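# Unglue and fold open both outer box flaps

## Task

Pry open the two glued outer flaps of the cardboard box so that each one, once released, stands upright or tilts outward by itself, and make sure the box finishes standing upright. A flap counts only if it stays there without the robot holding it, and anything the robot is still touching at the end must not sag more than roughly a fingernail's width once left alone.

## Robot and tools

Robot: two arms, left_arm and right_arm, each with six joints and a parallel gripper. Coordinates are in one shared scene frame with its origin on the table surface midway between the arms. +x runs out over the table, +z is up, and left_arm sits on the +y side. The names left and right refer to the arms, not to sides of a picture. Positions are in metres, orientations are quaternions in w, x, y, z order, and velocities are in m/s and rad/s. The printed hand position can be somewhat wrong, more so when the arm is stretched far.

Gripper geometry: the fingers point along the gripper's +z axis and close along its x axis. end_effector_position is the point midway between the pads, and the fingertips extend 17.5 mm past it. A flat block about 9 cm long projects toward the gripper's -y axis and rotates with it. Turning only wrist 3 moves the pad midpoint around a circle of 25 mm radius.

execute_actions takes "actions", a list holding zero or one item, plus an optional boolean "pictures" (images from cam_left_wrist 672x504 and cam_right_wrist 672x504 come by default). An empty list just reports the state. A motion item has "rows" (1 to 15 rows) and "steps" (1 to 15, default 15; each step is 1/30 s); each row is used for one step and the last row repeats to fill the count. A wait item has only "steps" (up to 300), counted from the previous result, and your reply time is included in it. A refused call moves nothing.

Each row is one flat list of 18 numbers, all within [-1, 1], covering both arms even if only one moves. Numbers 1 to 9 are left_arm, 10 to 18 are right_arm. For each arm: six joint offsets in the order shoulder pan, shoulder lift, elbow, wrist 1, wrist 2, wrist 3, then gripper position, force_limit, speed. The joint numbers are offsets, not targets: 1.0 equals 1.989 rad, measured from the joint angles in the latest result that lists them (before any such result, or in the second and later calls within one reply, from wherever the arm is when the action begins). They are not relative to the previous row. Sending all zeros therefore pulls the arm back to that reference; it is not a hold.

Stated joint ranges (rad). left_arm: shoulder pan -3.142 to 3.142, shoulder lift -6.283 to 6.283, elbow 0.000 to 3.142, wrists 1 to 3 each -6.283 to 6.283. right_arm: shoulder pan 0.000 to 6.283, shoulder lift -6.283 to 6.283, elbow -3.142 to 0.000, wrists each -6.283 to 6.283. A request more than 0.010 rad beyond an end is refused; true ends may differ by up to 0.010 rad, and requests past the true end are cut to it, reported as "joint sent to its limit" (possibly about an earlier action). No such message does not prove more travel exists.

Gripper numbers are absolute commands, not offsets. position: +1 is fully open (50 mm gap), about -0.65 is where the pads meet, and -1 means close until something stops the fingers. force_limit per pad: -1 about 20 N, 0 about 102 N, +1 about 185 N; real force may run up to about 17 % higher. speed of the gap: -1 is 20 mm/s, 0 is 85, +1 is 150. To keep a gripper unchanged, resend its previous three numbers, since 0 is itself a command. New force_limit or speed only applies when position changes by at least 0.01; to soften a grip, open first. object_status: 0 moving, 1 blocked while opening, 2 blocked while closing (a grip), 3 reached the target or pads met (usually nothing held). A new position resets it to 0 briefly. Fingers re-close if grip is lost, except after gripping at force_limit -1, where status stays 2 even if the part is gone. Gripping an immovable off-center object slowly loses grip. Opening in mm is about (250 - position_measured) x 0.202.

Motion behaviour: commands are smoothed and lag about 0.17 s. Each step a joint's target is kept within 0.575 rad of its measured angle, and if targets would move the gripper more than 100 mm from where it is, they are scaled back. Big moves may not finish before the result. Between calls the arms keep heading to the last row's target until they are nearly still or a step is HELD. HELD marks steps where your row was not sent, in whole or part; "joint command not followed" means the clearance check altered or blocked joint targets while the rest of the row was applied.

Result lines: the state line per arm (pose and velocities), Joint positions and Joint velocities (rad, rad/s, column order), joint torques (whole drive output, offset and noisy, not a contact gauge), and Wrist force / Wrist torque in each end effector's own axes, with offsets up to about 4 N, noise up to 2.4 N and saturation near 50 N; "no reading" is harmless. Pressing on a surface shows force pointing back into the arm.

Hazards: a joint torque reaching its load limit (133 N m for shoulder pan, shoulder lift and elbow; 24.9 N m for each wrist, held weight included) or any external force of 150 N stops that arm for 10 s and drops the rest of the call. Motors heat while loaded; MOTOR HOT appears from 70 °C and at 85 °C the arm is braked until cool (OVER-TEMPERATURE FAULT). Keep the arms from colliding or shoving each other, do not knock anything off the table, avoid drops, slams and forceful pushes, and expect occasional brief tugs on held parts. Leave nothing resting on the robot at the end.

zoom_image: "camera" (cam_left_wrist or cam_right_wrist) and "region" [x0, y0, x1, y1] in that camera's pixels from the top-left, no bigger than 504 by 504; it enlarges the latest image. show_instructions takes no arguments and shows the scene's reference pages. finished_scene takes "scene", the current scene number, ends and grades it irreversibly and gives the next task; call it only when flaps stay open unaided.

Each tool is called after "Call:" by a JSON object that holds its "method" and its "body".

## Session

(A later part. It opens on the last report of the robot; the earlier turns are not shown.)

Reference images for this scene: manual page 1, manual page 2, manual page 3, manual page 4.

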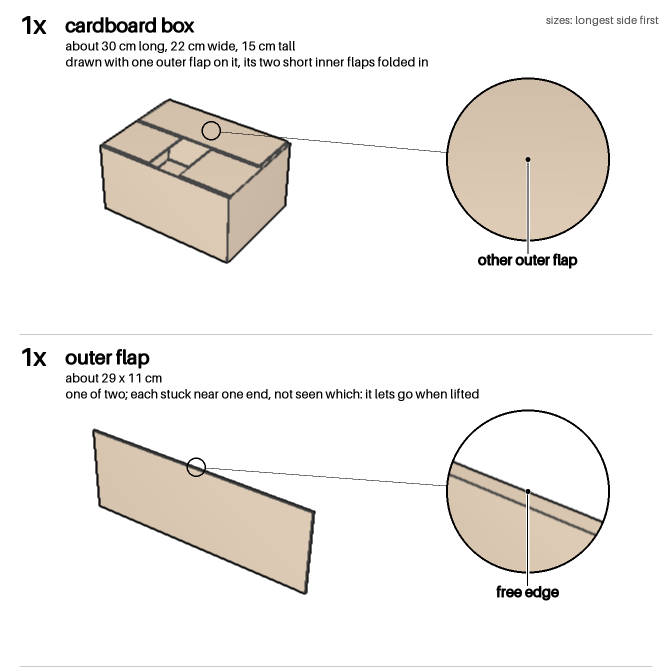

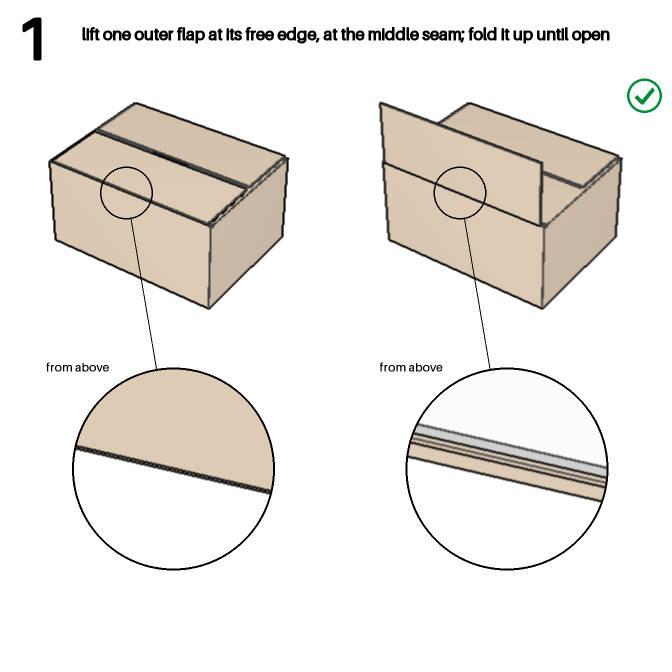

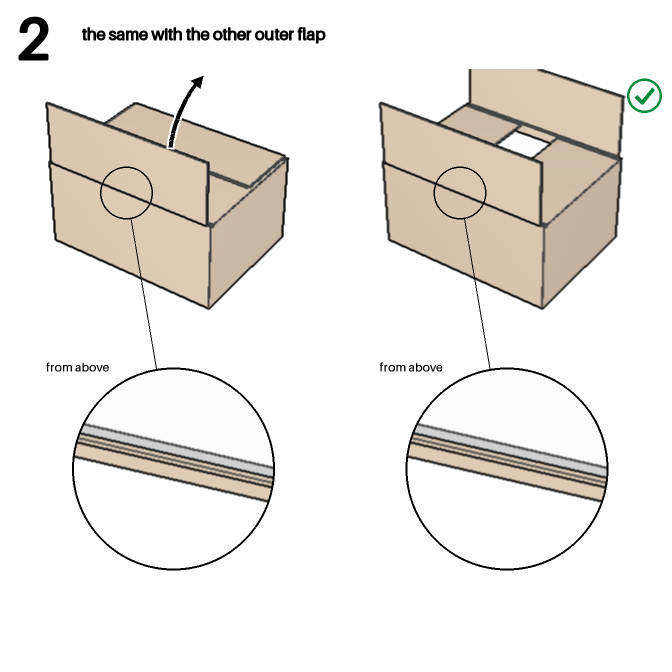

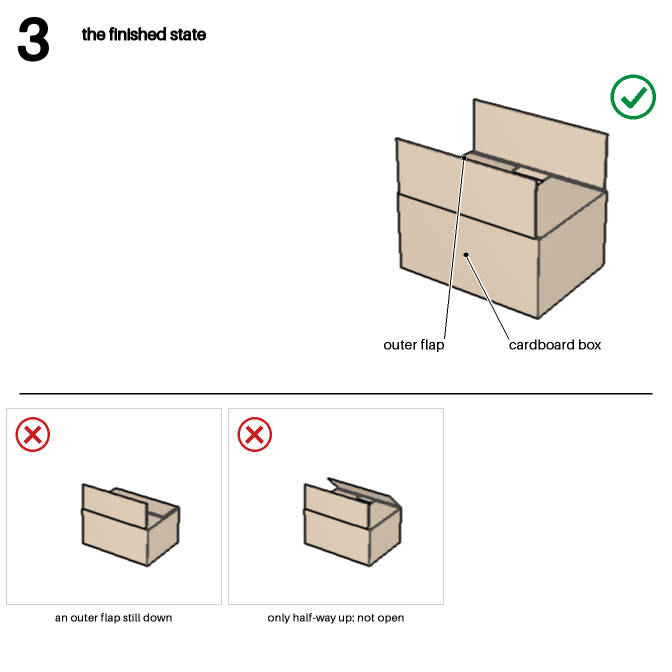

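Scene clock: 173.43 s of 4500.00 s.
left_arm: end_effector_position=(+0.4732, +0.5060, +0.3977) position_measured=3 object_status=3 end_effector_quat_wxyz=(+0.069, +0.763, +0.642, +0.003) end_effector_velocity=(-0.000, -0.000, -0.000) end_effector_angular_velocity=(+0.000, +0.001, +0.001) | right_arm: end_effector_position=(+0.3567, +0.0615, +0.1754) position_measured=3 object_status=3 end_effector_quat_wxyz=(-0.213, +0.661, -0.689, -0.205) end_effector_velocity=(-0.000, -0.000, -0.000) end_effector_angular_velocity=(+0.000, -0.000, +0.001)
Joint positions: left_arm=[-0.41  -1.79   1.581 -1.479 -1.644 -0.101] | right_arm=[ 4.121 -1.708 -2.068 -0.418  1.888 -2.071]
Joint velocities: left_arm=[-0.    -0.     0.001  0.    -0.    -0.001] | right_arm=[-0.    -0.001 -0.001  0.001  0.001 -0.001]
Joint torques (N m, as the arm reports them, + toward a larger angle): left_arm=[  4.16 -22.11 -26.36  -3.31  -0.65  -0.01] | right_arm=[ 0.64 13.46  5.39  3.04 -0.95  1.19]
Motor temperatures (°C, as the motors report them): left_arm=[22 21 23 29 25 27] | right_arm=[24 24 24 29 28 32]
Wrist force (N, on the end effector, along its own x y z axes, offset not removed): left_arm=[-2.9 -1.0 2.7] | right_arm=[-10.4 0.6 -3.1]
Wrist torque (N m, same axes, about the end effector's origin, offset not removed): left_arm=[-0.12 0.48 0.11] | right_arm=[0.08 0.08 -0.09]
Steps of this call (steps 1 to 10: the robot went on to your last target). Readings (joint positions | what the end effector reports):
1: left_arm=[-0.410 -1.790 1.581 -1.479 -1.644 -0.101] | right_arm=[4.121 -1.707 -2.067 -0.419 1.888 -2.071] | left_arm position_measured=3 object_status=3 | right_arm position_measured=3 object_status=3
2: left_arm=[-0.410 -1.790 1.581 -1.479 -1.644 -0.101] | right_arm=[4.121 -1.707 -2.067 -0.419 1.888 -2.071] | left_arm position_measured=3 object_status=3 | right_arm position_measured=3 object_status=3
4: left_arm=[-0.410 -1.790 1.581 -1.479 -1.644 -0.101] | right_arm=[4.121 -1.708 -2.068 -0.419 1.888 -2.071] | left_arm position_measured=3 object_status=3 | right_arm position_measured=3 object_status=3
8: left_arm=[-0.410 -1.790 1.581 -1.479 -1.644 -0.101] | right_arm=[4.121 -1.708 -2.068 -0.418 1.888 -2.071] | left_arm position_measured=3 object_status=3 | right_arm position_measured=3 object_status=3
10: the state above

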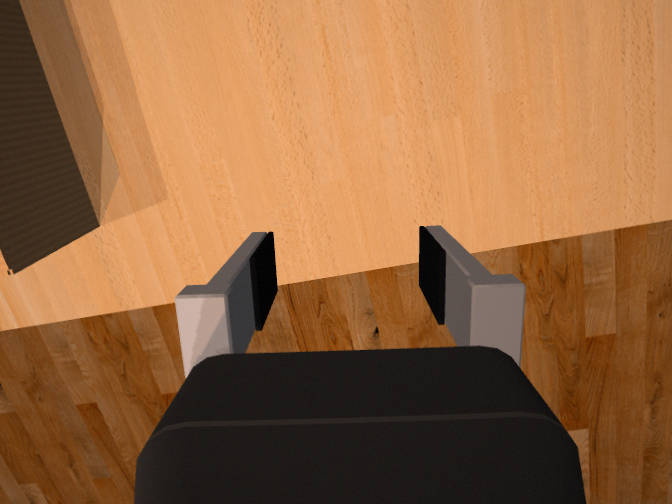

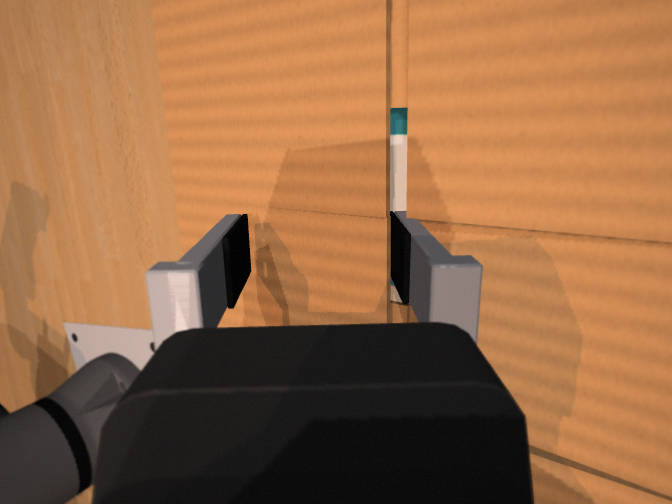

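Call:
{"method": "execute_actions", "body": {"actions": [{"rows":[[0,0,0,0,0,0,1,0,0,0.0011,-0.0045,-0.0003,0.0048,0,0,1,-0.6,0.5],[0,0,0,0,0,0,1,0,0,0.0011,-0.0045,-0.0003,0.0048,0,0,1,-0.6,0.5],[0,0,0,0,0,0,1,0,0,0.0011,-0.0045,-0.0003,0.0048,0,0,1,-0.6,0.5],[0,0,0,0,0,0,1,0,0,0.0011,-0.0045,-0.0003,0.0048,0,0,1,-0.6,0.5],[0,0,0,0,0,0,1,0,0,0.0011,-0.0045,-0.0003,0.0048,0,0,1,-0.6,0.5],[0,0,0,0,0,0,1,0,0,0.0011,-0.0045,-0.0003,0.0048,0,0,1,-0.6,0.5],[0,0,0,0,0,0,1,0,0,0.0011,-0.0045,-0.0003,0.0048,0,0,1,-0.6,0.5],[0,0,0,0,0,0,1,0,0,0.0011,-0.0045,-0.0003,0.0048,0,0,1,-0.6,0.5],[0,0,0,0,0,0,1,0,0,0.0011,-0.0045,-0.0003,0.0048,0,0,-1,-0.6,-0.8]],"steps":15}], "pictures": false}}

Call:
{"method": "execute_actions", "body": {"actions": [{"steps":42}]}}

Scene clock: 182.53 s of 4500.00 s.
left_arm: end_effector_position=(+0.4732, +0.5060, +0.3977) position_measured=3 object_status=3 end_effector_quat_wxyz=(+0.069, +0.763, +0.642, +0.003) end_effector_velocity=(+0.000, +0.000, +0.001) end_effector_angular_velocity=(-0.000, -0.001, +0.001) | right_arm: end_effector_position=(+0.3566, +0.0634, +0.1719) position_measured=37 object_status=0 end_effector_quat_wxyz=(-0.213, +0.662, -0.689, -0.205) end_effector_velocity=(-0.000, +0.001, -0.001) end_effector_angular_velocity=(+0.000, +0.000, +0.002)
Joint positions: left_arm=[-0.41  -1.79   1.581 -1.479 -1.644 -0.101] | right_arm=[ 4.123 -1.717 -2.069 -0.409  1.888 -2.071]
Joint velocities: left_arm=[ 0.001 -0.    -0.001 -0.    -0.     0.   ] | right_arm=[ 0.001 -0.003  0.     0.003  0.001 -0.001]
Joint torques (N m, as the arm reports them, + toward a larger angle): left_arm=[  4.79 -21.74 -26.11  -3.14  -0.51  -0.07] | right_arm=[11.36 15.51 12.54  6.03 -0.61  1.25]
Motor temperatures (°C, as the motors report them): left_arm=[22 21 23 29 25 27] | right_arm=[24 24 24 29 28 32]
Wrist force (N, on the end effector, along its own x y z axes, offset not removed): left_arm=[-2.5 0.0 1.7] | right_arm=[3.9 -0.8 -7.9]
Wrist torque (N m, same axes, about the end effector's origin, offset not removed): left_arm=[0.10 0.44 0.09] | right_arm=[0.15 0.04 -0.25]
Steps of this call (steps 1 to 15: the robot went on to your last target; steps 16 to 90: nothing new was sent; then 5.60 s passed at rest; steps 91 to 105: all 15 steps of this action). Readings (joint positions | what the end effector reports):
91: left_arm=[-0.410 -1.790 1.581 -1.479 -1.644 -0.101] | right_arm=[4.121 -1.708 -2.068 -0.418 1.888 -2.071] | left_arm position_measured=3 object_status=3 | right_arm position_measured=3 object_status=3
92: left_arm=[-0.410 -1.790 1.581 -1.479 -1.644 -0.101] | right_arm=[4.121 -1.709 -2.068 -0.417 1.888 -2.071] | left_arm position_measured=3 object_status=3 | right_arm position_measured=3 object_status=3
94: left_arm=[-0.410 -1.790 1.581 -1.479 -1.644 -0.101] | right_arm=[4.122 -1.712 -2.068 -0.414 1.888 -2.071] | left_arm position_measured=3 object_status=3 | right_arm position_measured=3 object_status=3
98: left_arm=[-0.410 -1.790 1.581 -1.479 -1.644 -0.101] | right_arm=[4.122 -1.715 -2.068 -0.410 1.888 -2.071] | left_arm position_measured=3 object_status=3 | right_arm position_measured=3 object_status=3
105: the state above

Scene clock: 183.93 s of 4500.00 s.
left_arm: end_effector_position=(+0.4732, +0.5060, +0.3977) position_measured=3 object_status=3 end_effector_quat_wxyz=(+0.069, +0.763, +0.642, +0.003) end_effector_velocity=(-0.000, -0.000, -0.000) end_effector_angular_velocity=(+0.000, +0.001, -0.001) | right_arm: end_effector_position=(+0.3567, +0.0636, +0.1719) position_measured=163 object_status=2 end_effector_quat_wxyz=(-0.213, +0.662, -0.689, -0.205) end_effector_velocity=(-0.000, -0.000, +0.001) end_effector_angular_velocity=(+0.001, -0.000, -0.001)
Joint positions: left_arm=[-0.41  -1.79   1.581 -1.479 -1.644 -0.101] | right_arm=[ 4.123 -1.717 -2.069 -0.409  1.888 -2.071]
Joint velocities: left_arm=[-0.001 -0.     0.     0.001 -0.    -0.   ] | right_arm=[-0.     0.001 -0.     0.     0.     0.001]
Joint torques (N m, as the arm reports them, + toward a larger angle): left_arm=[  4.24 -22.63 -25.91  -3.22  -0.5   -0.04] | right_arm=[ 8.94 26.22 31.49  1.04  1.68  1.2 ]
Motor temperatures (°C, as the motors report them): left_arm=[22 21 23 29 25 27] | right_arm=[24 24 24 29 28 32]
Wrist force (N, on the end effector, along its own x y z axes, offset not removed): left_arm=[-0.3 -2.0 2.2] | right_arm=[0.7 1.8 -5.5]
Wrist torque (N m, same axes, about the end effector's origin, offset not removed): left_arm=[-0.22 0.25 0.18] | right_arm=[0.24 -0.45 -0.13]
Steps of this call (steps 1 to 15: the robot went on to your last target; steps 16 to 42: nothing new was sent). Readings (joint positions | what the end effector reports):
1: left_arm=[-0.410 -1.790 1.581 -1.479 -1.644 -0.101] | right_arm=[4.123 -1.717 -2.069 -0.409 1.888 -2.071] | left_arm position_measured=3 object_status=3 | right_arm position_measured=42 object_status=0
2: left_arm=[-0.410 -1.790 1.581 -1.479 -1.644 -0.101] | right_arm=[4.123 -1.717 -2.069 -0.409 1.888 -2.071] | left_arm position_measured=3 object_status=3 | right_arm position_measured=48 object_status=0
4: left_arm=[-0.410 -1.790 1.581 -1.479 -1.644 -0.101] | right_arm=[4.123 -1.717 -2.069 -0.409 1.888 -2.071] | left_arm position_measured=3 object_status=3 | right_arm position_measured=58 object_status=0
8: left_arm=[-0.410 -1.790 1.581 -1.479 -1.644 -0.101] | right_arm=[4.123 -1.717 -2.069 -0.409 1.888 -2.071] | left_arm position_measured=3 object_status=3 | right_arm position_measured=80 object_status=0
42: the state above
All arms were judged still, so your last target was given up. Only a new action makes them travel on or press farther. Fingers that are still opening or closing keep moving.

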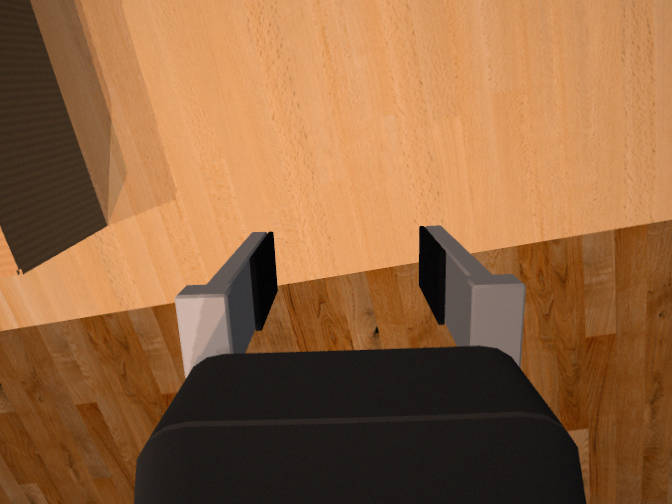

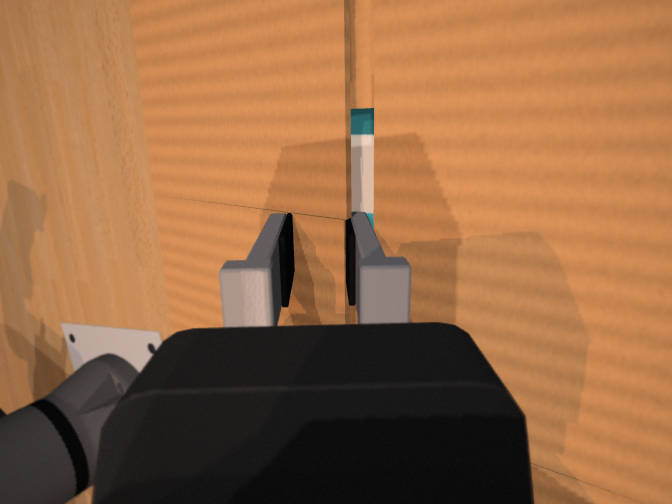

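Call:
{"method": "execute_actions", "body": {"actions": [{"rows":[[0,0,0,0,0,0,1,0,0,0.0011,0.0053,0.0095,-0.0148,0,0,-1,-0.6,-0.8],[0,0,0,0,0,0,1,0,0,0.0011,0.0053,0.0095,-0.0148,0,0,-1,-0.6,-0.8],[0,0,0,0,0,0,1,0,0,0.0011,0.0053,0.0095,-0.0148,0,0,-1,-0.6,-0.8],[0,0,0,0,0,0,1,0,0,0.0011,0.0053,0.0095,-0.0148,0,0,-1,-0.6,-0.8],[0,0,0,0,0,0,1,0,0,0.0021,0.0106,0.019,-0.0296,0,0,-1,-0.6,-0.8],[0,0,0,0,0,0,1,0,0,0.0021,0.0106,0.019,-0.0296,0,0,-1,-0.6,-0.8],[0,0,0,0,0,0,1,0,0,0.0021,0.0106,0.019,-0.0296,0,0,-1,-0.6,-0.8],[0,0,0,0,0,0,1,0,0,0.0021,0.0106,0.019,-0.0296,0,0,-1,-0.6,-0.8],[0,0,0,0,0,0,1,0,0,0.0032,0.0159,0.0285,-0.0444,0,0,-1,-0.6,-0.8]],"steps":15}], "pictures": false}}

Call:
{"method": "execute_actions", "body": {"actions": [{"steps":20}]}}

Call:
{"method": "execute_actions", "body": {"actions": [{"rows":[[0,0,0,0,0,0,1,0,0,0.0039,-0.0018,0.0167,-0.0149,0,0,-0.35,-0.6,-0.8],[0,0,0,0,0,0,1,0,0,0.0039,-0.0018,0.0167,-0.0149,0,0,-0.35,-0.6,-0.8],[0,0,0,0,0,0,1,0,0,0.0039,-0.0018,0.0167,-0.0149,0,0,-0.35,-0.6,-0.8],[0,0,0,0,0,0,1,0,0,0.0078,-0.0036,0.0334,-0.0297,0,0,-0.35,-0.6,-0.8],[0,0,0,0,0,0,1,0,0,0.0078,-0.0036,0.0334,-0.0297,0,0,-0.35,-0.6,-0.8],[0,0,0,0,0,0,1,0,0,0.0078,-0.0036,0.0334,-0.0297,0,0,-0.35,-0.6,-0.8],[0,0,0,0,0,0,1,0,0,0.0117,-0.0054,0.05,-0.0446,0,0,-0.35,-0.6,-0.8],[0,0,0,0,0,0,1,0,0,0.0117,-0.0054,0.05,-0.0446,0,0,-0.35,-0.6,-0.8],[0,0,0,0,0,0,1,0,0,0.0117,-0.0054,0.05,-0.0446,0,0,-0.35,-0.6,-0.8],[0,0,0,0,0,0,1,0,0,0.0156,-0.0072,0.0667,-0.0594,0,0,-0.35,-0.6,-0.8]],"steps":15}], "pictures": false}}

Call:
{"method": "execute_actions", "body": {"actions": [{"steps":20}]}}

Scene clock: 212.17 s of 4500.00 s.
left_arm: end_effector_position=(+0.4732, +0.5060, +0.3977) position_measured=3 object_status=3 end_effector_quat_wxyz=(+0.069, +0.763, +0.642, +0.003) end_effector_velocity=(-0.000, -0.001, -0.000) end_effector_angular_velocity=(-0.000, +0.001, -0.002) | right_arm: end_effector_position=(+0.3574, +0.0704, +0.1982) position_measured=200 object_status=0 end_effector_quat_wxyz=(-0.213, +0.664, -0.687, -0.206) end_effector_velocity=(-0.000, +0.007, +0.030) end_effector_angular_velocity=(-0.004, +0.002, +0.007)
Joint positions: left_arm=[-0.41  -1.79   1.581 -1.479 -1.644 -0.101] | right_arm=[ 4.128 -1.69  -2.019 -0.485  1.888 -2.071]
Joint velocities: left_arm=[-0.003 -0.     0.     0.    -0.    -0.   ] | right_arm=[ 0.007  0.031  0.058 -0.094 -0.001  0.   ]
Joint torques (N m, as the arm reports them, + toward a larger angle): left_arm=[  4.91 -22.14 -26.15  -3.21  -0.55  -0.08] | right_arm=[ 8.66 35.5  26.91  0.26  1.5   1.11]
Motor temperatures (°C, as the motors report them): left_arm=[22 21 23 29 25 27] | right_arm=[24 24 24 29 28 32]
Wrist force (N, on the end effector, along its own x y z axes, offset not removed): left_arm=[-0.5 -4.9 4.6] | right_arm=[-4.3 -0.8 -0.9]
Wrist torque (N m, same axes, about the end effector's origin, offset not removed): left_arm=[-0.71 0.01 0.26] | right_arm=[-0.29 -0.04 -0.09]
Steps of this call (steps 1 to 90: nothing new was sent; then 24.73 s passed at rest; steps 91 to 105: all 15 steps of this action). Readings (joint positions | what the end effector reports):
91: left_arm=[-0.410 -1.790 1.581 -1.479 -1.644 -0.101] | right_arm=[4.123 -1.717 -2.069 -0.409 1.888 -2.071] | left_arm position_measured=3 object_status=3 | right_arm position_measured=163 object_status=2
92: left_arm=[-0.410 -1.790 1.581 -1.479 -1.644 -0.101] | right_arm=[4.123 -1.716 -2.067 -0.411 1.888 -2.071] | left_arm position_measured=3 object_status=3 | right_arm position_measured=163 object_status=2
94: left_arm=[-0.410 -1.790 1.581 -1.479 -1.644 -0.101] | right_arm=[4.124 -1.713 -2.061 -0.420 1.888 -2.071] | left_arm position_measured=3 object_status=3 | right_arm position_measured=163 object_status=2
98: left_arm=[-0.410 -1.790 1.581 -1.479 -1.644 -0.101] | right_arm=[4.125 -1.704 -2.046 -0.444 1.888 -2.071] | left_arm position_measured=3 object_status=3 | right_arm position_measured=180 object_status=0
105: the state above

Scene clock: 212.83 s of 4500.00 s.
left_arm: end_effector_position=(+0.4732, +0.5060, +0.3977) position_measured=3 object_status=3 end_effector_quat_wxyz=(+0.069, +0.763, +0.642, +0.003) end_effector_velocity=(-0.000, +0.000, -0.001) end_effector_angular_velocity=(+0.000, +0.002, +0.001) | right_arm: end_effector_position=(+0.3574, +0.0713, +0.2022) position_measured=204 object_status=2 end_effector_quat_wxyz=(-0.212, +0.664, -0.686, -0.206) end_effector_velocity=(-0.000, -0.000, +0.000) end_effector_angular_velocity=(+0.000, +0.001, +0.001)
Joint positions: left_arm=[-0.41  -1.79   1.581 -1.479 -1.644 -0.101] | right_arm=[ 4.129 -1.686 -2.012 -0.497  1.888 -2.071]
Joint velocities: left_arm=[ 0.     0.     0.002 -0.    -0.    -0.   ] | right_arm=[-0.     0.001  0.001 -0.001  0.001 -0.001]
Joint torques (N m, as the arm reports them, + toward a larger angle): left_arm=[  4.47 -22.19 -26.16  -3.11  -0.53   0.13] | right_arm=[ 9.03 38.72 30.33  0.25 -0.22  1.1 ]
Motor temperatures (°C, as the motors report them): left_arm=[22 21 23 29 25 27] | right_arm=[24 24 24 29 28 32]
Wrist force (N, on the end effector, along its own x y z axes, offset not removed): left_arm=[1.3 -2.2 6.5] | right_arm=[-2.4 -0.3 1.2]
Wrist torque (N m, same axes, about the end effector's origin, offset not removed): left_arm=[-0.37 -0.04 0.24] | right_arm=[-0.04 -1.08 -0.03]
Steps of this call (steps 1 to 20: the robot went on to your last target). Readings (joint positions | what the end effector reports):
1: left_arm=[-0.410 -1.790 1.581 -1.479 -1.644 -0.101] | right_arm=[4.128 -1.689 -2.018 -0.487 1.888 -2.071] | left_arm position_measured=3 object_status=3 | right_arm position_measured=201 object_status=0
2: left_arm=[-0.410 -1.790 1.581 -1.479 -1.644 -0.101] | right_arm=[4.129 -1.688 -2.016 -0.490 1.888 -2.071] | left_arm position_measured=3 object_status=3 | right_arm position_measured=202 object_status=0
4: left_arm=[-0.410 -1.790 1.581 -1.479 -1.644 -0.101] | right_arm=[4.129 -1.687 -2.014 -0.493 1.888 -2.071] | left_arm position_measured=3 object_status=3 | right_arm position_measured=202 object_status=0
8: left_arm=[-0.410 -1.790 1.581 -1.479 -1.644 -0.101] | right_arm=[4.129 -1.686 -2.013 -0.495 1.888 -2.071] | left_arm position_measured=3 object_status=3 | right_arm position_measured=203 object_status=0
20: the state above

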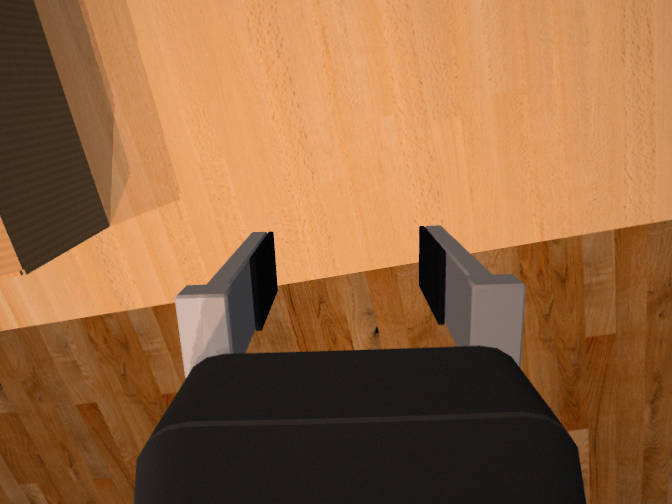

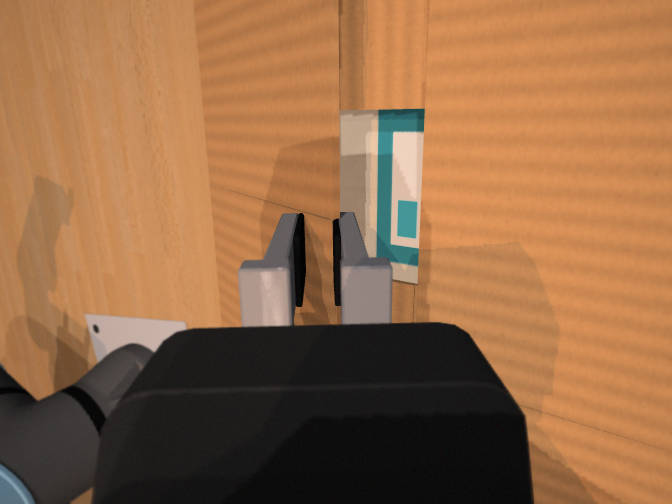

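Scene clock: 213.33 s of 4500.00 s.
left_arm: end_effector_position=(+0.4732, +0.5060, +0.3977) position_measured=3 object_status=3 end_effector_quat_wxyz=(+0.069, +0.763, +0.642, +0.003) end_effector_velocity=(+0.000, -0.000, +0.000) end_effector_angular_velocity=(-0.000, -0.001, -0.000) | right_arm: end_effector_position=(+0.3586, +0.1018, +0.2357) position_measured=205 object_status=3 end_effector_quat_wxyz=(-0.210, +0.673, -0.678, -0.209) end_effector_velocity=(-0.000, +0.042, +0.049) end_effector_angular_velocity=(-0.002, +0.000, +0.038)
Joint positions: left_arm=[-0.41  -1.79   1.581 -1.479 -1.644 -0.101] | right_arm=[ 4.155 -1.698 -1.9   -0.596  1.888 -2.071]
Joint velocities: left_arm=[-0.001 -0.    -0.001  0.     0.    -0.   ] | right_arm=[ 0.038 -0.019  0.162 -0.145 -0.    -0.001]
Joint torques (N m, as the arm reports them, + toward a larger angle): left_arm=[  4.61 -22.26 -26.46  -3.12  -0.49  -0.04] | right_arm=[ 9.13 19.19 32.62  1.64 -0.05  0.97]
Motor temperatures (°C, as the motors report them): left_arm=[22 21 23 29 25 27] | right_arm=[24 24 24 29 28 32]
Wrist force (N, on the end effector, along its own x y z axes, offset not removed): left_arm=[0.3 -1.6 5.2] | right_arm=[0.3 -2.6 -0.2]
Wrist torque (N m, same axes, about the end effector's origin, offset not removed): left_arm=[-0.02 -0.03 0.24] | right_arm=[-0.11 0.19 -0.14]
Steps of this call (steps 1 to 15: all 15 steps of this action). Readings (joint positions | what the end effector reports):
1: left_arm=[-0.410 -1.790 1.581 -1.479 -1.644 -0.101] | right_arm=[4.129 -1.686 -2.012 -0.497 1.888 -2.071] | left_arm position_measured=3 object_status=3 | right_arm position_measured=204 object_status=0
2: left_arm=[-0.410 -1.790 1.581 -1.479 -1.644 -0.101] | right_arm=[4.130 -1.686 -2.010 -0.499 1.888 -2.071] | left_arm position_measured=3 object_status=3 | right_arm position_measured=204 object_status=0
4: left_arm=[-0.410 -1.790 1.581 -1.479 -1.644 -0.101] | right_arm=[4.132 -1.687 -1.999 -0.509 1.888 -2.071] | left_arm position_measured=3 object_status=3 | right_arm position_measured=204 object_status=0
8: left_arm=[-0.410 -1.790 1.581 -1.479 -1.644 -0.101] | right_arm=[4.140 -1.690 -1.966 -0.538 1.888 -2.071] | left_arm position_measured=3 object_status=3 | right_arm position_measured=205 object_status=3
15: the state above

Scene clock: 214.00 s of 4500.00 s.
left_arm: end_effector_position=(+0.4732, +0.5060, +0.3977) position_measured=3 object_status=3 end_effector_quat_wxyz=(+0.069, +0.763, +0.642, +0.003) end_effector_velocity=(-0.000, +0.000, -0.001) end_effector_angular_velocity=(+0.000, +0.001, -0.000) | right_arm: end_effector_position=(+0.3586, +0.1072, +0.2422) position_measured=205 object_status=3 end_effector_quat_wxyz=(-0.209, +0.675, -0.676, -0.209) end_effector_velocity=(-0.000, -0.000, -0.001) end_effector_angular_velocity=(-0.002, +0.002, -0.001)
Joint positions: left_arm=[-0.41  -1.79   1.581 -1.479 -1.644 -0.101] | right_arm=[ 4.16  -1.7   -1.879 -0.615  1.888 -2.071]
Joint velocities: left_arm=[ 0.     0.     0.001 -0.    -0.     0.   ] | right_arm=[-0.    -0.001  0.    -0.001  0.     0.001]
Joint torques (N m, as the arm reports them, + toward a larger angle): left_arm=[  4.95 -22.17 -26.27  -2.98  -0.5   -0.07] | right_arm=[10.71 19.2  36.93  2.1   0.31  1.13]
Motor temperatures (°C, as the motors report them): left_arm=[22 21 23 29 25 27] | right_arm=[24 24 24 29 28 32]
Wrist force (N, on the end effector, along its own x y z axes, offset not removed): left_arm=[-4.2 -2.4 2.2] | right_arm=[1.6 -1.1 1.8]
Wrist torque (N m, same axes, about the end effector's origin, offset not removed): left_arm=[-0.38 0.84 0.28] | right_arm=[-0.07 -0.12 -0.26]
Steps of this call (steps 1 to 20: the robot went on to your last target). Readings (joint positions | what the end effector reports):
1: left_arm=[-0.410 -1.790 1.581 -1.479 -1.644 -0.101] | right_arm=[4.156 -1.698 -1.895 -0.601 1.888 -2.071] | left_arm position_measured=3 object_status=3 | right_arm position_measured=205 object_status=3
2: left_arm=[-0.410 -1.790 1.581 -1.479 -1.644 -0.101] | right_arm=[4.157 -1.699 -1.892 -0.604 1.888 -2.071] | left_arm position_measured=3 object_status=3 | right_arm position_measured=205 object_status=3
4: left_arm=[-0.410 -1.790 1.581 -1.479 -1.644 -0.101] | right_arm=[4.158 -1.699 -1.887 -0.608 1.888 -2.071] | left_arm position_measured=3 object_status=3 | right_arm position_measured=205 object_status=3
8: left_arm=[-0.410 -1.790 1.581 -1.479 -1.644 -0.101] | right_arm=[4.160 -1.700 -1.882 -0.613 1.888 -2.071] | left_arm position_measured=3 object_status=3 | right_arm position_measured=205 object_status=3
20: the state above

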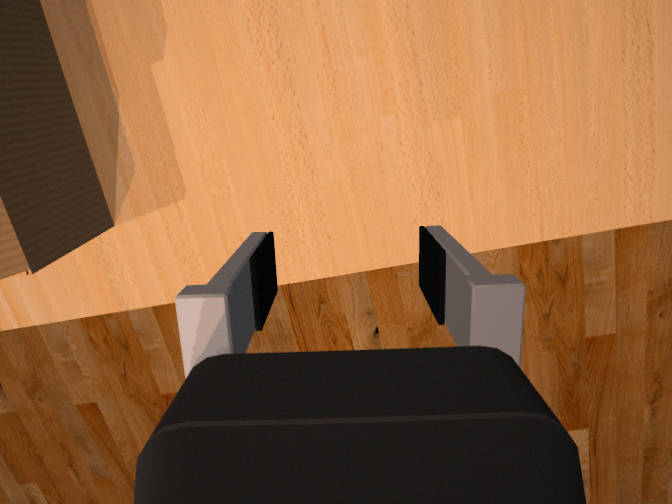

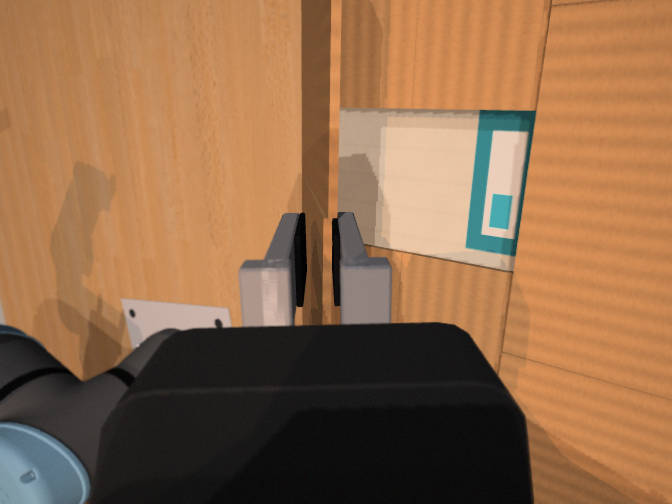

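Call:
{"method": "execute_actions", "body": {"actions": [{"rows":[[0,0,0,0,0,0,1,0,0,0.0064,-0.014,0.02,-0.006,0,0,1,-0.6,-0.6],[0,0,0,0,0,0,1,0,0,0.0064,-0.014,0.02,-0.006,0,0,1,-0.6,-0.6],[0,0,0,0,0,0,1,0,0,0.0064,-0.014,0.02,-0.006,0,0,1,-0.6,-0.6],[0,0,0,0,0,0,1,0,0,0.0127,-0.028,0.04,-0.012,0,0,1,-0.6,-0.6],[0,0,0,0,0,0,1,0,0,0.0127,-0.028,0.04,-0.012,0,0,1,-0.6,-0.6],[0,0,0,0,0,0,1,0,0,0.0127,-0.028,0.04,-0.012,0,0,1,-0.6,-0.6],[0,0,0,0,0,0,1,0,0,0.019,-0.042,0.06,-0.018,0,0,1,-0.6,-0.6],[0,0,0,0,0,0,1,0,0,0.019,-0.042,0.06,-0.018,0,0,1,-0.6,-0.6],[0,0,0,0,0,0,1,0,0,0.019,-0.042,0.06,-0.018,0,0,1,-0.6,-0.6],[0,0,0,0,0,0,1,0,0,0.0254,-0.056,0.0799,-0.0239,0,0,1,-0.6,-0.6]],"steps":15}], "pictures": false}}

Call:
{"method": "execute_actions", "body": {"actions": [{"steps":20}], "pictures": false}}

Call:
{"method": "execute_actions", "body": {"actions": [{"rows":[[0,0,0,0,0,0,1,0,0,0.0064,-0.014,0.02,-0.006,0,0,1,-0.6,-0.6],[0,0,0,0,0,0,1,0,0,0.0064,-0.014,0.02,-0.006,0,0,1,-0.6,-0.6],[0,0,0,0,0,0,1,0,0,0.0064,-0.014,0.02,-0.006,0,0,1,-0.6,-0.6],[0,0,0,0,0,0,1,0,0,0.0127,-0.028,0.04,-0.012,0,0,1,-0.6,-0.6],[0,0,0,0,0,0,1,0,0,0.0127,-0.028,0.04,-0.012,0,0,1,-0.6,-0.6],[0,0,0,0,0,0,1,0,0,0.0127,-0.028,0.04,-0.012,0,0,1,-0.6,-0.6],[0,0,0,0,0,0,1,0,0,0.019,-0.042,0.06,-0.018,0,0,1,-0.6,-0.6],[0,0,0,0,0,0,1,0,0,0.019,-0.042,0.06,-0.018,0,0,1,-0.6,-0.6],[0,0,0,0,0,0,1,0,0,0.019,-0.042,0.06,-0.018,0,0,1,-0.6,-0.6],[0,0,0,0,0,0,1,0,0,0.0254,-0.056,0.0799,-0.0239,0,0,1,-0.6,-0.6]],"steps":15}], "pictures": false}}

Call:
{"method": "execute_actions", "body": {"actions": [{"steps":20}]}}

Call:
{"method": "execute_actions", "body": {"actions": [{"rows":[[0,0,0,0,0,0,1,0,0,0,0.04,0.05,0,0,0,1,-0.6,-0.6]],"steps":15}], "pictures": false}}

Scene clock: 230.03 s of 4500.00 s.
left_arm: end_effector_position=(+0.4732, +0.5060, +0.3977) position_measured=3 object_status=3 end_effector_quat_wxyz=(+0.069, +0.763, +0.642, +0.003) end_effector_velocity=(-0.000, +0.000, -0.001) end_effector_angular_velocity=(+0.000, +0.001, +0.001) | right_arm: end_effector_position=(+0.3607, +0.1632, +0.2493) position_measured=98 object_status=0 end_effector_quat_wxyz=(-0.204, +0.689, -0.662, -0.213) end_effector_velocity=(+0.001, +0.082, +0.008) end_effector_angular_velocity=(+0.000, -0.001, +0.061)
Joint positions: left_arm=[-0.41  -1.79   1.581 -1.479 -1.644 -0.101] | right_arm=[ 4.203 -1.794 -1.746 -0.655  1.888 -2.071]
Joint velocities: left_arm=[ 0.    -0.     0.001  0.    -0.    -0.   ] | right_arm=[ 0.061 -0.138  0.195 -0.057 -0.001 -0.001]
Joint torques (N m, as the arm reports them, + toward a larger angle): left_arm=[  4.3  -22.24 -26.36  -3.1   -0.43  -0.04] | right_arm=[ 8.87 27.52 31.38  1.63  2.11  1.11]
Motor temperatures (°C, as the motors report them): left_arm=[22 21 23 29 25 27] | right_arm=[24 24 24 29 28 32]
Wrist force (N, on the end effector, along its own x y z axes, offset not removed): left_arm=[-2.2 -1.6 2.4] | right_arm=[-0.1 -2.1 -3.6]
Wrist torque (N m, same axes, about the end effector's origin, offset not removed): left_arm=[-0.38 0.62 0.20] | right_arm=[-0.32 0.24 -0.01]
Steps of this call (steps 1 to 15: the robot went on to your last target; steps 16 to 90: nothing new was sent; then 12.53 s passed at rest; steps 91 to 105: all 15 steps of this action). Readings (joint positions | what the end effector reports):
91: left_arm=[-0.410 -1.790 1.581 -1.479 -1.644 -0.101] | right_arm=[4.160 -1.700 -1.879 -0.615 1.888 -2.071] | left_arm position_measured=3 object_status=3 | right_arm position_measured=204 object_status=0
92: left_arm=[-0.410 -1.790 1.581 -1.479 -1.644 -0.101] | right_arm=[4.161 -1.702 -1.877 -0.616 1.888 -2.071] | left_arm position_measured=3 object_status=3 | right_arm position_measured=196 object_status=0
94: left_arm=[-0.410 -1.790 1.581 -1.479 -1.644 -0.101] | right_arm=[4.165 -1.711 -1.864 -0.620 1.888 -2.071] | left_arm position_measured=3 object_status=3 | right_arm position_measured=181 object_status=0
98: left_arm=[-0.410 -1.790 1.581 -1.479 -1.644 -0.101] | right_arm=[4.178 -1.739 -1.824 -0.632 1.888 -2.071] | left_arm position_measured=3 object_status=3 | right_arm position_measured=151 object_status=0
105: the state above

Scene clock: 230.70 s of 4500.00 s.
left_arm: end_effector_position=(+0.4732, +0.5060, +0.3977) position_measured=3 object_status=3 end_effector_quat_wxyz=(+0.069, +0.763, +0.642, +0.003) end_effector_velocity=(+0.000, -0.001, +0.001) end_effector_angular_velocity=(-0.001, -0.001, -0.001) | right_arm: end_effector_position=(+0.3607, +0.1737, +0.2506) position_measured=3 object_status=3 end_effector_quat_wxyz=(-0.204, +0.692, -0.659, -0.214) end_effector_velocity=(-0.000, +0.000, -0.000) end_effector_angular_velocity=(-0.000, +0.000, -0.000)
Joint positions: left_arm=[-0.41  -1.79   1.581 -1.479 -1.644 -0.101] | right_arm=[ 4.211 -1.811 -1.721 -0.662  1.888 -2.071]
Joint velocities: left_arm=[-0.002  0.    -0.002  0.    -0.    -0.001] | right_arm=[ 0.    -0.001  0.     0.    -0.     0.001]
Joint torques (N m, as the arm reports them, + toward a larger angle): left_arm=[  4.84 -21.94 -26.25  -3.05  -0.41   0.07] | right_arm=[ 9.51 25.34 34.81  1.75  2.01  1.02]
Motor temperatures (°C, as the motors report them): left_arm=[22 21 23 29 25 27] | right_arm=[24 24 24 29 28 32]
Wrist force (N, on the end effector, along its own x y z axes, offset not removed): left_arm=[0.4 -0.3 3.5] | right_arm=[-2.1 -0.4 -0.3]
Wrist torque (N m, same axes, about the end effector's origin, offset not removed): left_arm=[0.07 0.04 0.07] | right_arm=[0.04 0.28 -0.10]
Steps of this call (steps 1 to 20: the robot went on to your last target). Readings (joint positions | what the end effector reports):
1: left_arm=[-0.410 -1.790 1.581 -1.479 -1.644 -0.101] | right_arm=[4.205 -1.798 -1.740 -0.657 1.888 -2.071] | left_arm position_measured=3 object_status=3 | right_arm position_measured=90 object_status=0
2: left_arm=[-0.410 -1.790 1.581 -1.479 -1.644 -0.101] | right_arm=[4.206 -1.801 -1.736 -0.658 1.888 -2.071] | left_arm position_measured=3 object_status=3 | right_arm position_measured=82 object_status=0
4: left_arm=[-0.410 -1.790 1.581 -1.479 -1.644 -0.101] | right_arm=[4.208 -1.805 -1.729 -0.660 1.888 -2.071] | left_arm position_measured=3 object_status=3 | right_arm position_measured=67 object_status=0
8: left_arm=[-0.410 -1.790 1.581 -1.479 -1.644 -0.101] | right_arm=[4.210 -1.809 -1.724 -0.661 1.888 -2.071] | left_arm position_measured=3 object_status=3 | right_arm position_measured=37 object_status=0
20: the state above

Scene clock: 231.20 s of 4500.00 s.
left_arm: end_effector_position=(+0.4732, +0.5060, +0.3977) position_measured=3 object_status=3 end_effector_quat_wxyz=(+0.069, +0.763, +0.642, +0.003) end_effector_velocity=(+0.000, -0.001, +0.000) end_effector_angular_velocity=(-0.000, -0.000, -0.003) | right_arm: end_effector_position=(+0.3572, +0.2294, +0.2537) position_measured=3 object_status=3 end_effector_quat_wxyz=(-0.199, +0.706, -0.644, -0.219) end_effector_velocity=(-0.008, +0.081, +0.003) end_effector_angular_velocity=(+0.002, -0.000, +0.061)
Joint positions: left_arm=[-0.41  -1.79   1.581 -1.479 -1.644 -0.101] | right_arm=[ 4.253 -1.905 -1.587 -0.702  1.888 -2.071]
Joint velocities: left_arm=[-0.002  0.    -0.001  0.    -0.     0.   ] | right_arm=[ 0.061 -0.138  0.197 -0.057  0.001 -0.   ]
Joint torques (N m, as the arm reports them, + toward a larger angle): left_arm=[  4.46 -21.7  -26.33  -3.08  -0.44  -0.06] | right_arm=[ 8.88 33.02 31.83  1.88  2.21  0.95]
Motor temperatures (°C, as the motors report them): left_arm=[22 21 23 29 25 27] | right_arm=[24 24 24 29 28 32]
Wrist force (N, on the end effector, along its own x y z axes, offset not removed): left_arm=[-0.6 -2.3 3.5] | right_arm=[1.2 1.1 0.1]
Wrist torque (N m, same axes, about the end effector's origin, offset not removed): left_arm=[-0.34 0.12 0.16] | right_arm=[0.39 0.14 -0.05]
Steps of this call (steps 1 to 15: all 15 steps of this action). Readings (joint positions | what the end effector reports):
1: left_arm=[-0.410 -1.790 1.581 -1.479 -1.644 -0.101] | right_arm=[4.211 -1.811 -1.721 -0.662 1.888 -2.071] | left_arm position_measured=3 object_status=3 | right_arm position_measured=3 object_status=3
2: left_arm=[-0.410 -1.790 1.581 -1.479 -1.644 -0.101] | right_arm=[4.212 -1.813 -1.718 -0.663 1.888 -2.071] | left_arm position_measured=3 object_status=3 | right_arm position_measured=3 object_status=3
4: left_arm=[-0.410 -1.790 1.581 -1.479 -1.644 -0.101] | right_arm=[4.216 -1.822 -1.705 -0.667 1.888 -2.071] | left_arm position_measured=3 object_status=3 | right_arm position_measured=3 object_status=3
8: left_arm=[-0.410 -1.790 1.581 -1.479 -1.644 -0.101] | right_arm=[4.229 -1.850 -1.666 -0.679 1.888 -2.071] | left_arm position_measured=3 object_status=3 | right_arm position_measured=3 object_status=3
15: the state above

Scene clock: 231.87 s of 4500.00 s.
left_arm: end_effector_position=(+0.4732, +0.5060, +0.3977) position_measured=3 object_status=3 end_effector_quat_wxyz=(+0.069, +0.763, +0.642, +0.003) end_effector_velocity=(-0.000, -0.000, +0.000) end_effector_angular_velocity=(-0.000, +0.000, +0.001) | right_arm: end_effector_position=(+0.3561, +0.2397, +0.2542) position_measured=3 object_status=3 end_effector_quat_wxyz=(-0.198, +0.708, -0.641, -0.219) end_effector_velocity=(+0.000, +0.001, -0.000) end_effector_angular_velocity=(-0.000, -0.000, +0.000)
Joint positions: left_arm=[-0.41  -1.79   1.581 -1.479 -1.644 -0.101] | right_arm=[ 4.261 -1.922 -1.562 -0.71   1.888 -2.071]
Joint velocities: left_arm=[-0.001 -0.    -0.     0.    -0.    -0.001] | right_arm=[ 0.    -0.001  0.001  0.001 -0.     0.   ]
Joint torques (N m, as the arm reports them, + toward a larger angle): left_arm=[  4.66 -21.89 -26.59  -3.16  -0.41   0.03] | right_arm=[10.25 31.64 36.81  2.14  1.88  1.15]
Motor temperatures (°C, as the motors report them): left_arm=[22 21 23 29 25 27] | right_arm=[24 24 24 29 28 32]
Wrist force (N, on the end effector, along its own x y z axes, offset not removed): left_arm=[3.1 -0.4 -0.2] | right_arm=[2.4 -1.6 -1.1]
Wrist torque (N m, same axes, about the end effector's origin, offset not removed): left_arm=[0.02 -0.70 0.07] | right_arm=[-0.15 -0.14 -0.25]
Steps of this call (steps 1 to 20: the robot went on to your last target). Readings (joint positions | what the end effector reports):
1: left_arm=[-0.410 -1.790 1.581 -1.479 -1.644 -0.101] | right_arm=[4.255 -1.909 -1.581 -0.704 1.888 -2.071] | left_arm position_measured=3 object_status=3 | right_arm position_measured=3 object_status=3
2: left_arm=[-0.410 -1.790 1.581 -1.479 -1.644 -0.101] | right_arm=[4.256 -1.912 -1.577 -0.705 1.888 -2.071] | left_arm position_measured=3 object_status=3 | right_arm position_measured=3 object_status=3
4: left_arm=[-0.410 -1.790 1.581 -1.479 -1.644 -0.101] | right_arm=[4.258 -1.916 -1.571 -0.707 1.888 -2.071] | left_arm position_measured=3 object_status=3 | right_arm position_measured=3 object_status=3
8: left_arm=[-0.410 -1.790 1.581 -1.479 -1.644 -0.101] | right_arm=[4.260 -1.920 -1.565 -0.709 1.888 -2.071] | left_arm position_measured=3 object_status=3 | right_arm position_measured=3 object_status=3
20: the state above

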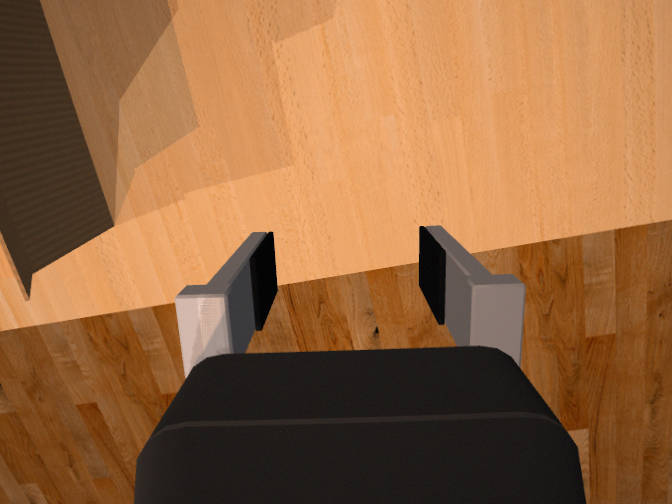

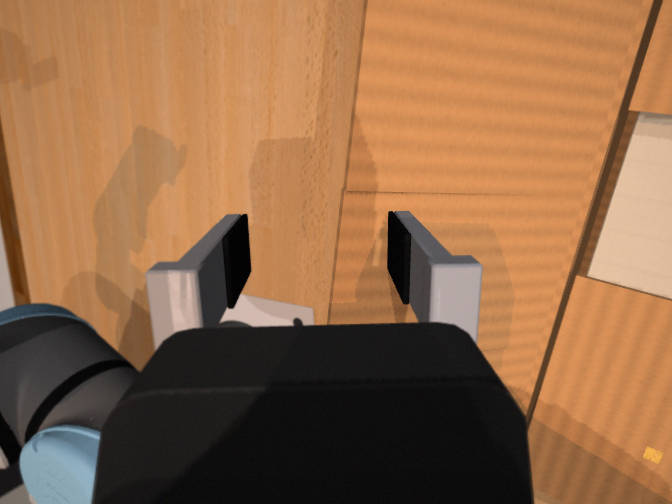

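Scene clock: 232.37 s of 4500.00 s.
left_arm: end_effector_position=(+0.4732, +0.5060, +0.3977) position_measured=3 object_status=3 end_effector_quat_wxyz=(+0.069, +0.763, +0.642, +0.003) end_effector_velocity=(-0.000, +0.000, -0.001) end_effector_angular_velocity=(+0.001, +0.001, -0.001) | right_arm: end_effector_position=(+0.3621, +0.2511, +0.3705) position_measured=3 object_status=3 end_effector_quat_wxyz=(-0.277, +0.699, -0.614, -0.239) end_effector_velocity=(+0.001, +0.002, +0.043) end_effector_angular_velocity=(+0.054, -0.028, -0.000)
Joint positions: left_arm=[-0.41  -1.79   1.581 -1.479 -1.644 -0.101] | right_arm=[ 4.261 -1.846 -1.467 -0.71   1.888 -2.071]
Joint velocities: left_arm=[ 0.    -0.     0.002 -0.     0.     0.001] | right_arm=[ 0.     0.026  0.035 -0.     0.     0.001]
Joint torques (N m, as the arm reports them, + toward a larger angle): left_arm=[  4.36 -22.05 -26.47  -3.18  -0.44   0.  ] | right_arm=[ 1.67 50.23 37.28  5.74  2.04  0.86]
Motor temperatures (°C, as the motors report them): left_arm=[22 21 23 29 25 27] | right_arm=[24 24 24 29 28 32]
Wrist force (N, on the end effector, along its own x y z axes, offset not removed): left_arm=[0.2 0.7 2.5] | right_arm=[2.6 -2.0 -0.3]
Wrist torque (N m, same axes, about the end effector's origin, offset not removed): left_arm=[0.22 -0.11 0.00] | right_arm=[-0.29 -0.40 -0.18]
Steps of this call (steps 1 to 15: all 15 steps of this action). Readings (joint positions | what the end effector reports):
1: left_arm=[-0.410 -1.790 1.581 -1.479 -1.644 -0.101] | right_arm=[4.261 -1.922 -1.562 -0.710 1.888 -2.071] | left_arm position_measured=3 object_status=3 | right_arm position_measured=3 object_status=3
2: left_arm=[-0.410 -1.790 1.581 -1.479 -1.644 -0.101] | right_arm=[4.261 -1.920 -1.559 -0.710 1.888 -2.071] | left_arm position_measured=3 object_status=3 | right_arm position_measured=3 object_status=3
4: left_arm=[-0.410 -1.790 1.581 -1.479 -1.644 -0.101] | right_arm=[4.261 -1.899 -1.533 -0.710 1.888 -2.071] | left_arm position_measured=3 object_status=3 | right_arm position_measured=3 object_status=3
8: left_arm=[-0.410 -1.790 1.581 -1.479 -1.644 -0.101] | right_arm=[4.261 -1.864 -1.489 -0.710 1.888 -2.071] | left_arm position_measured=3 object_status=3 | right_arm position_measured=3 object_status=3
15: the state above


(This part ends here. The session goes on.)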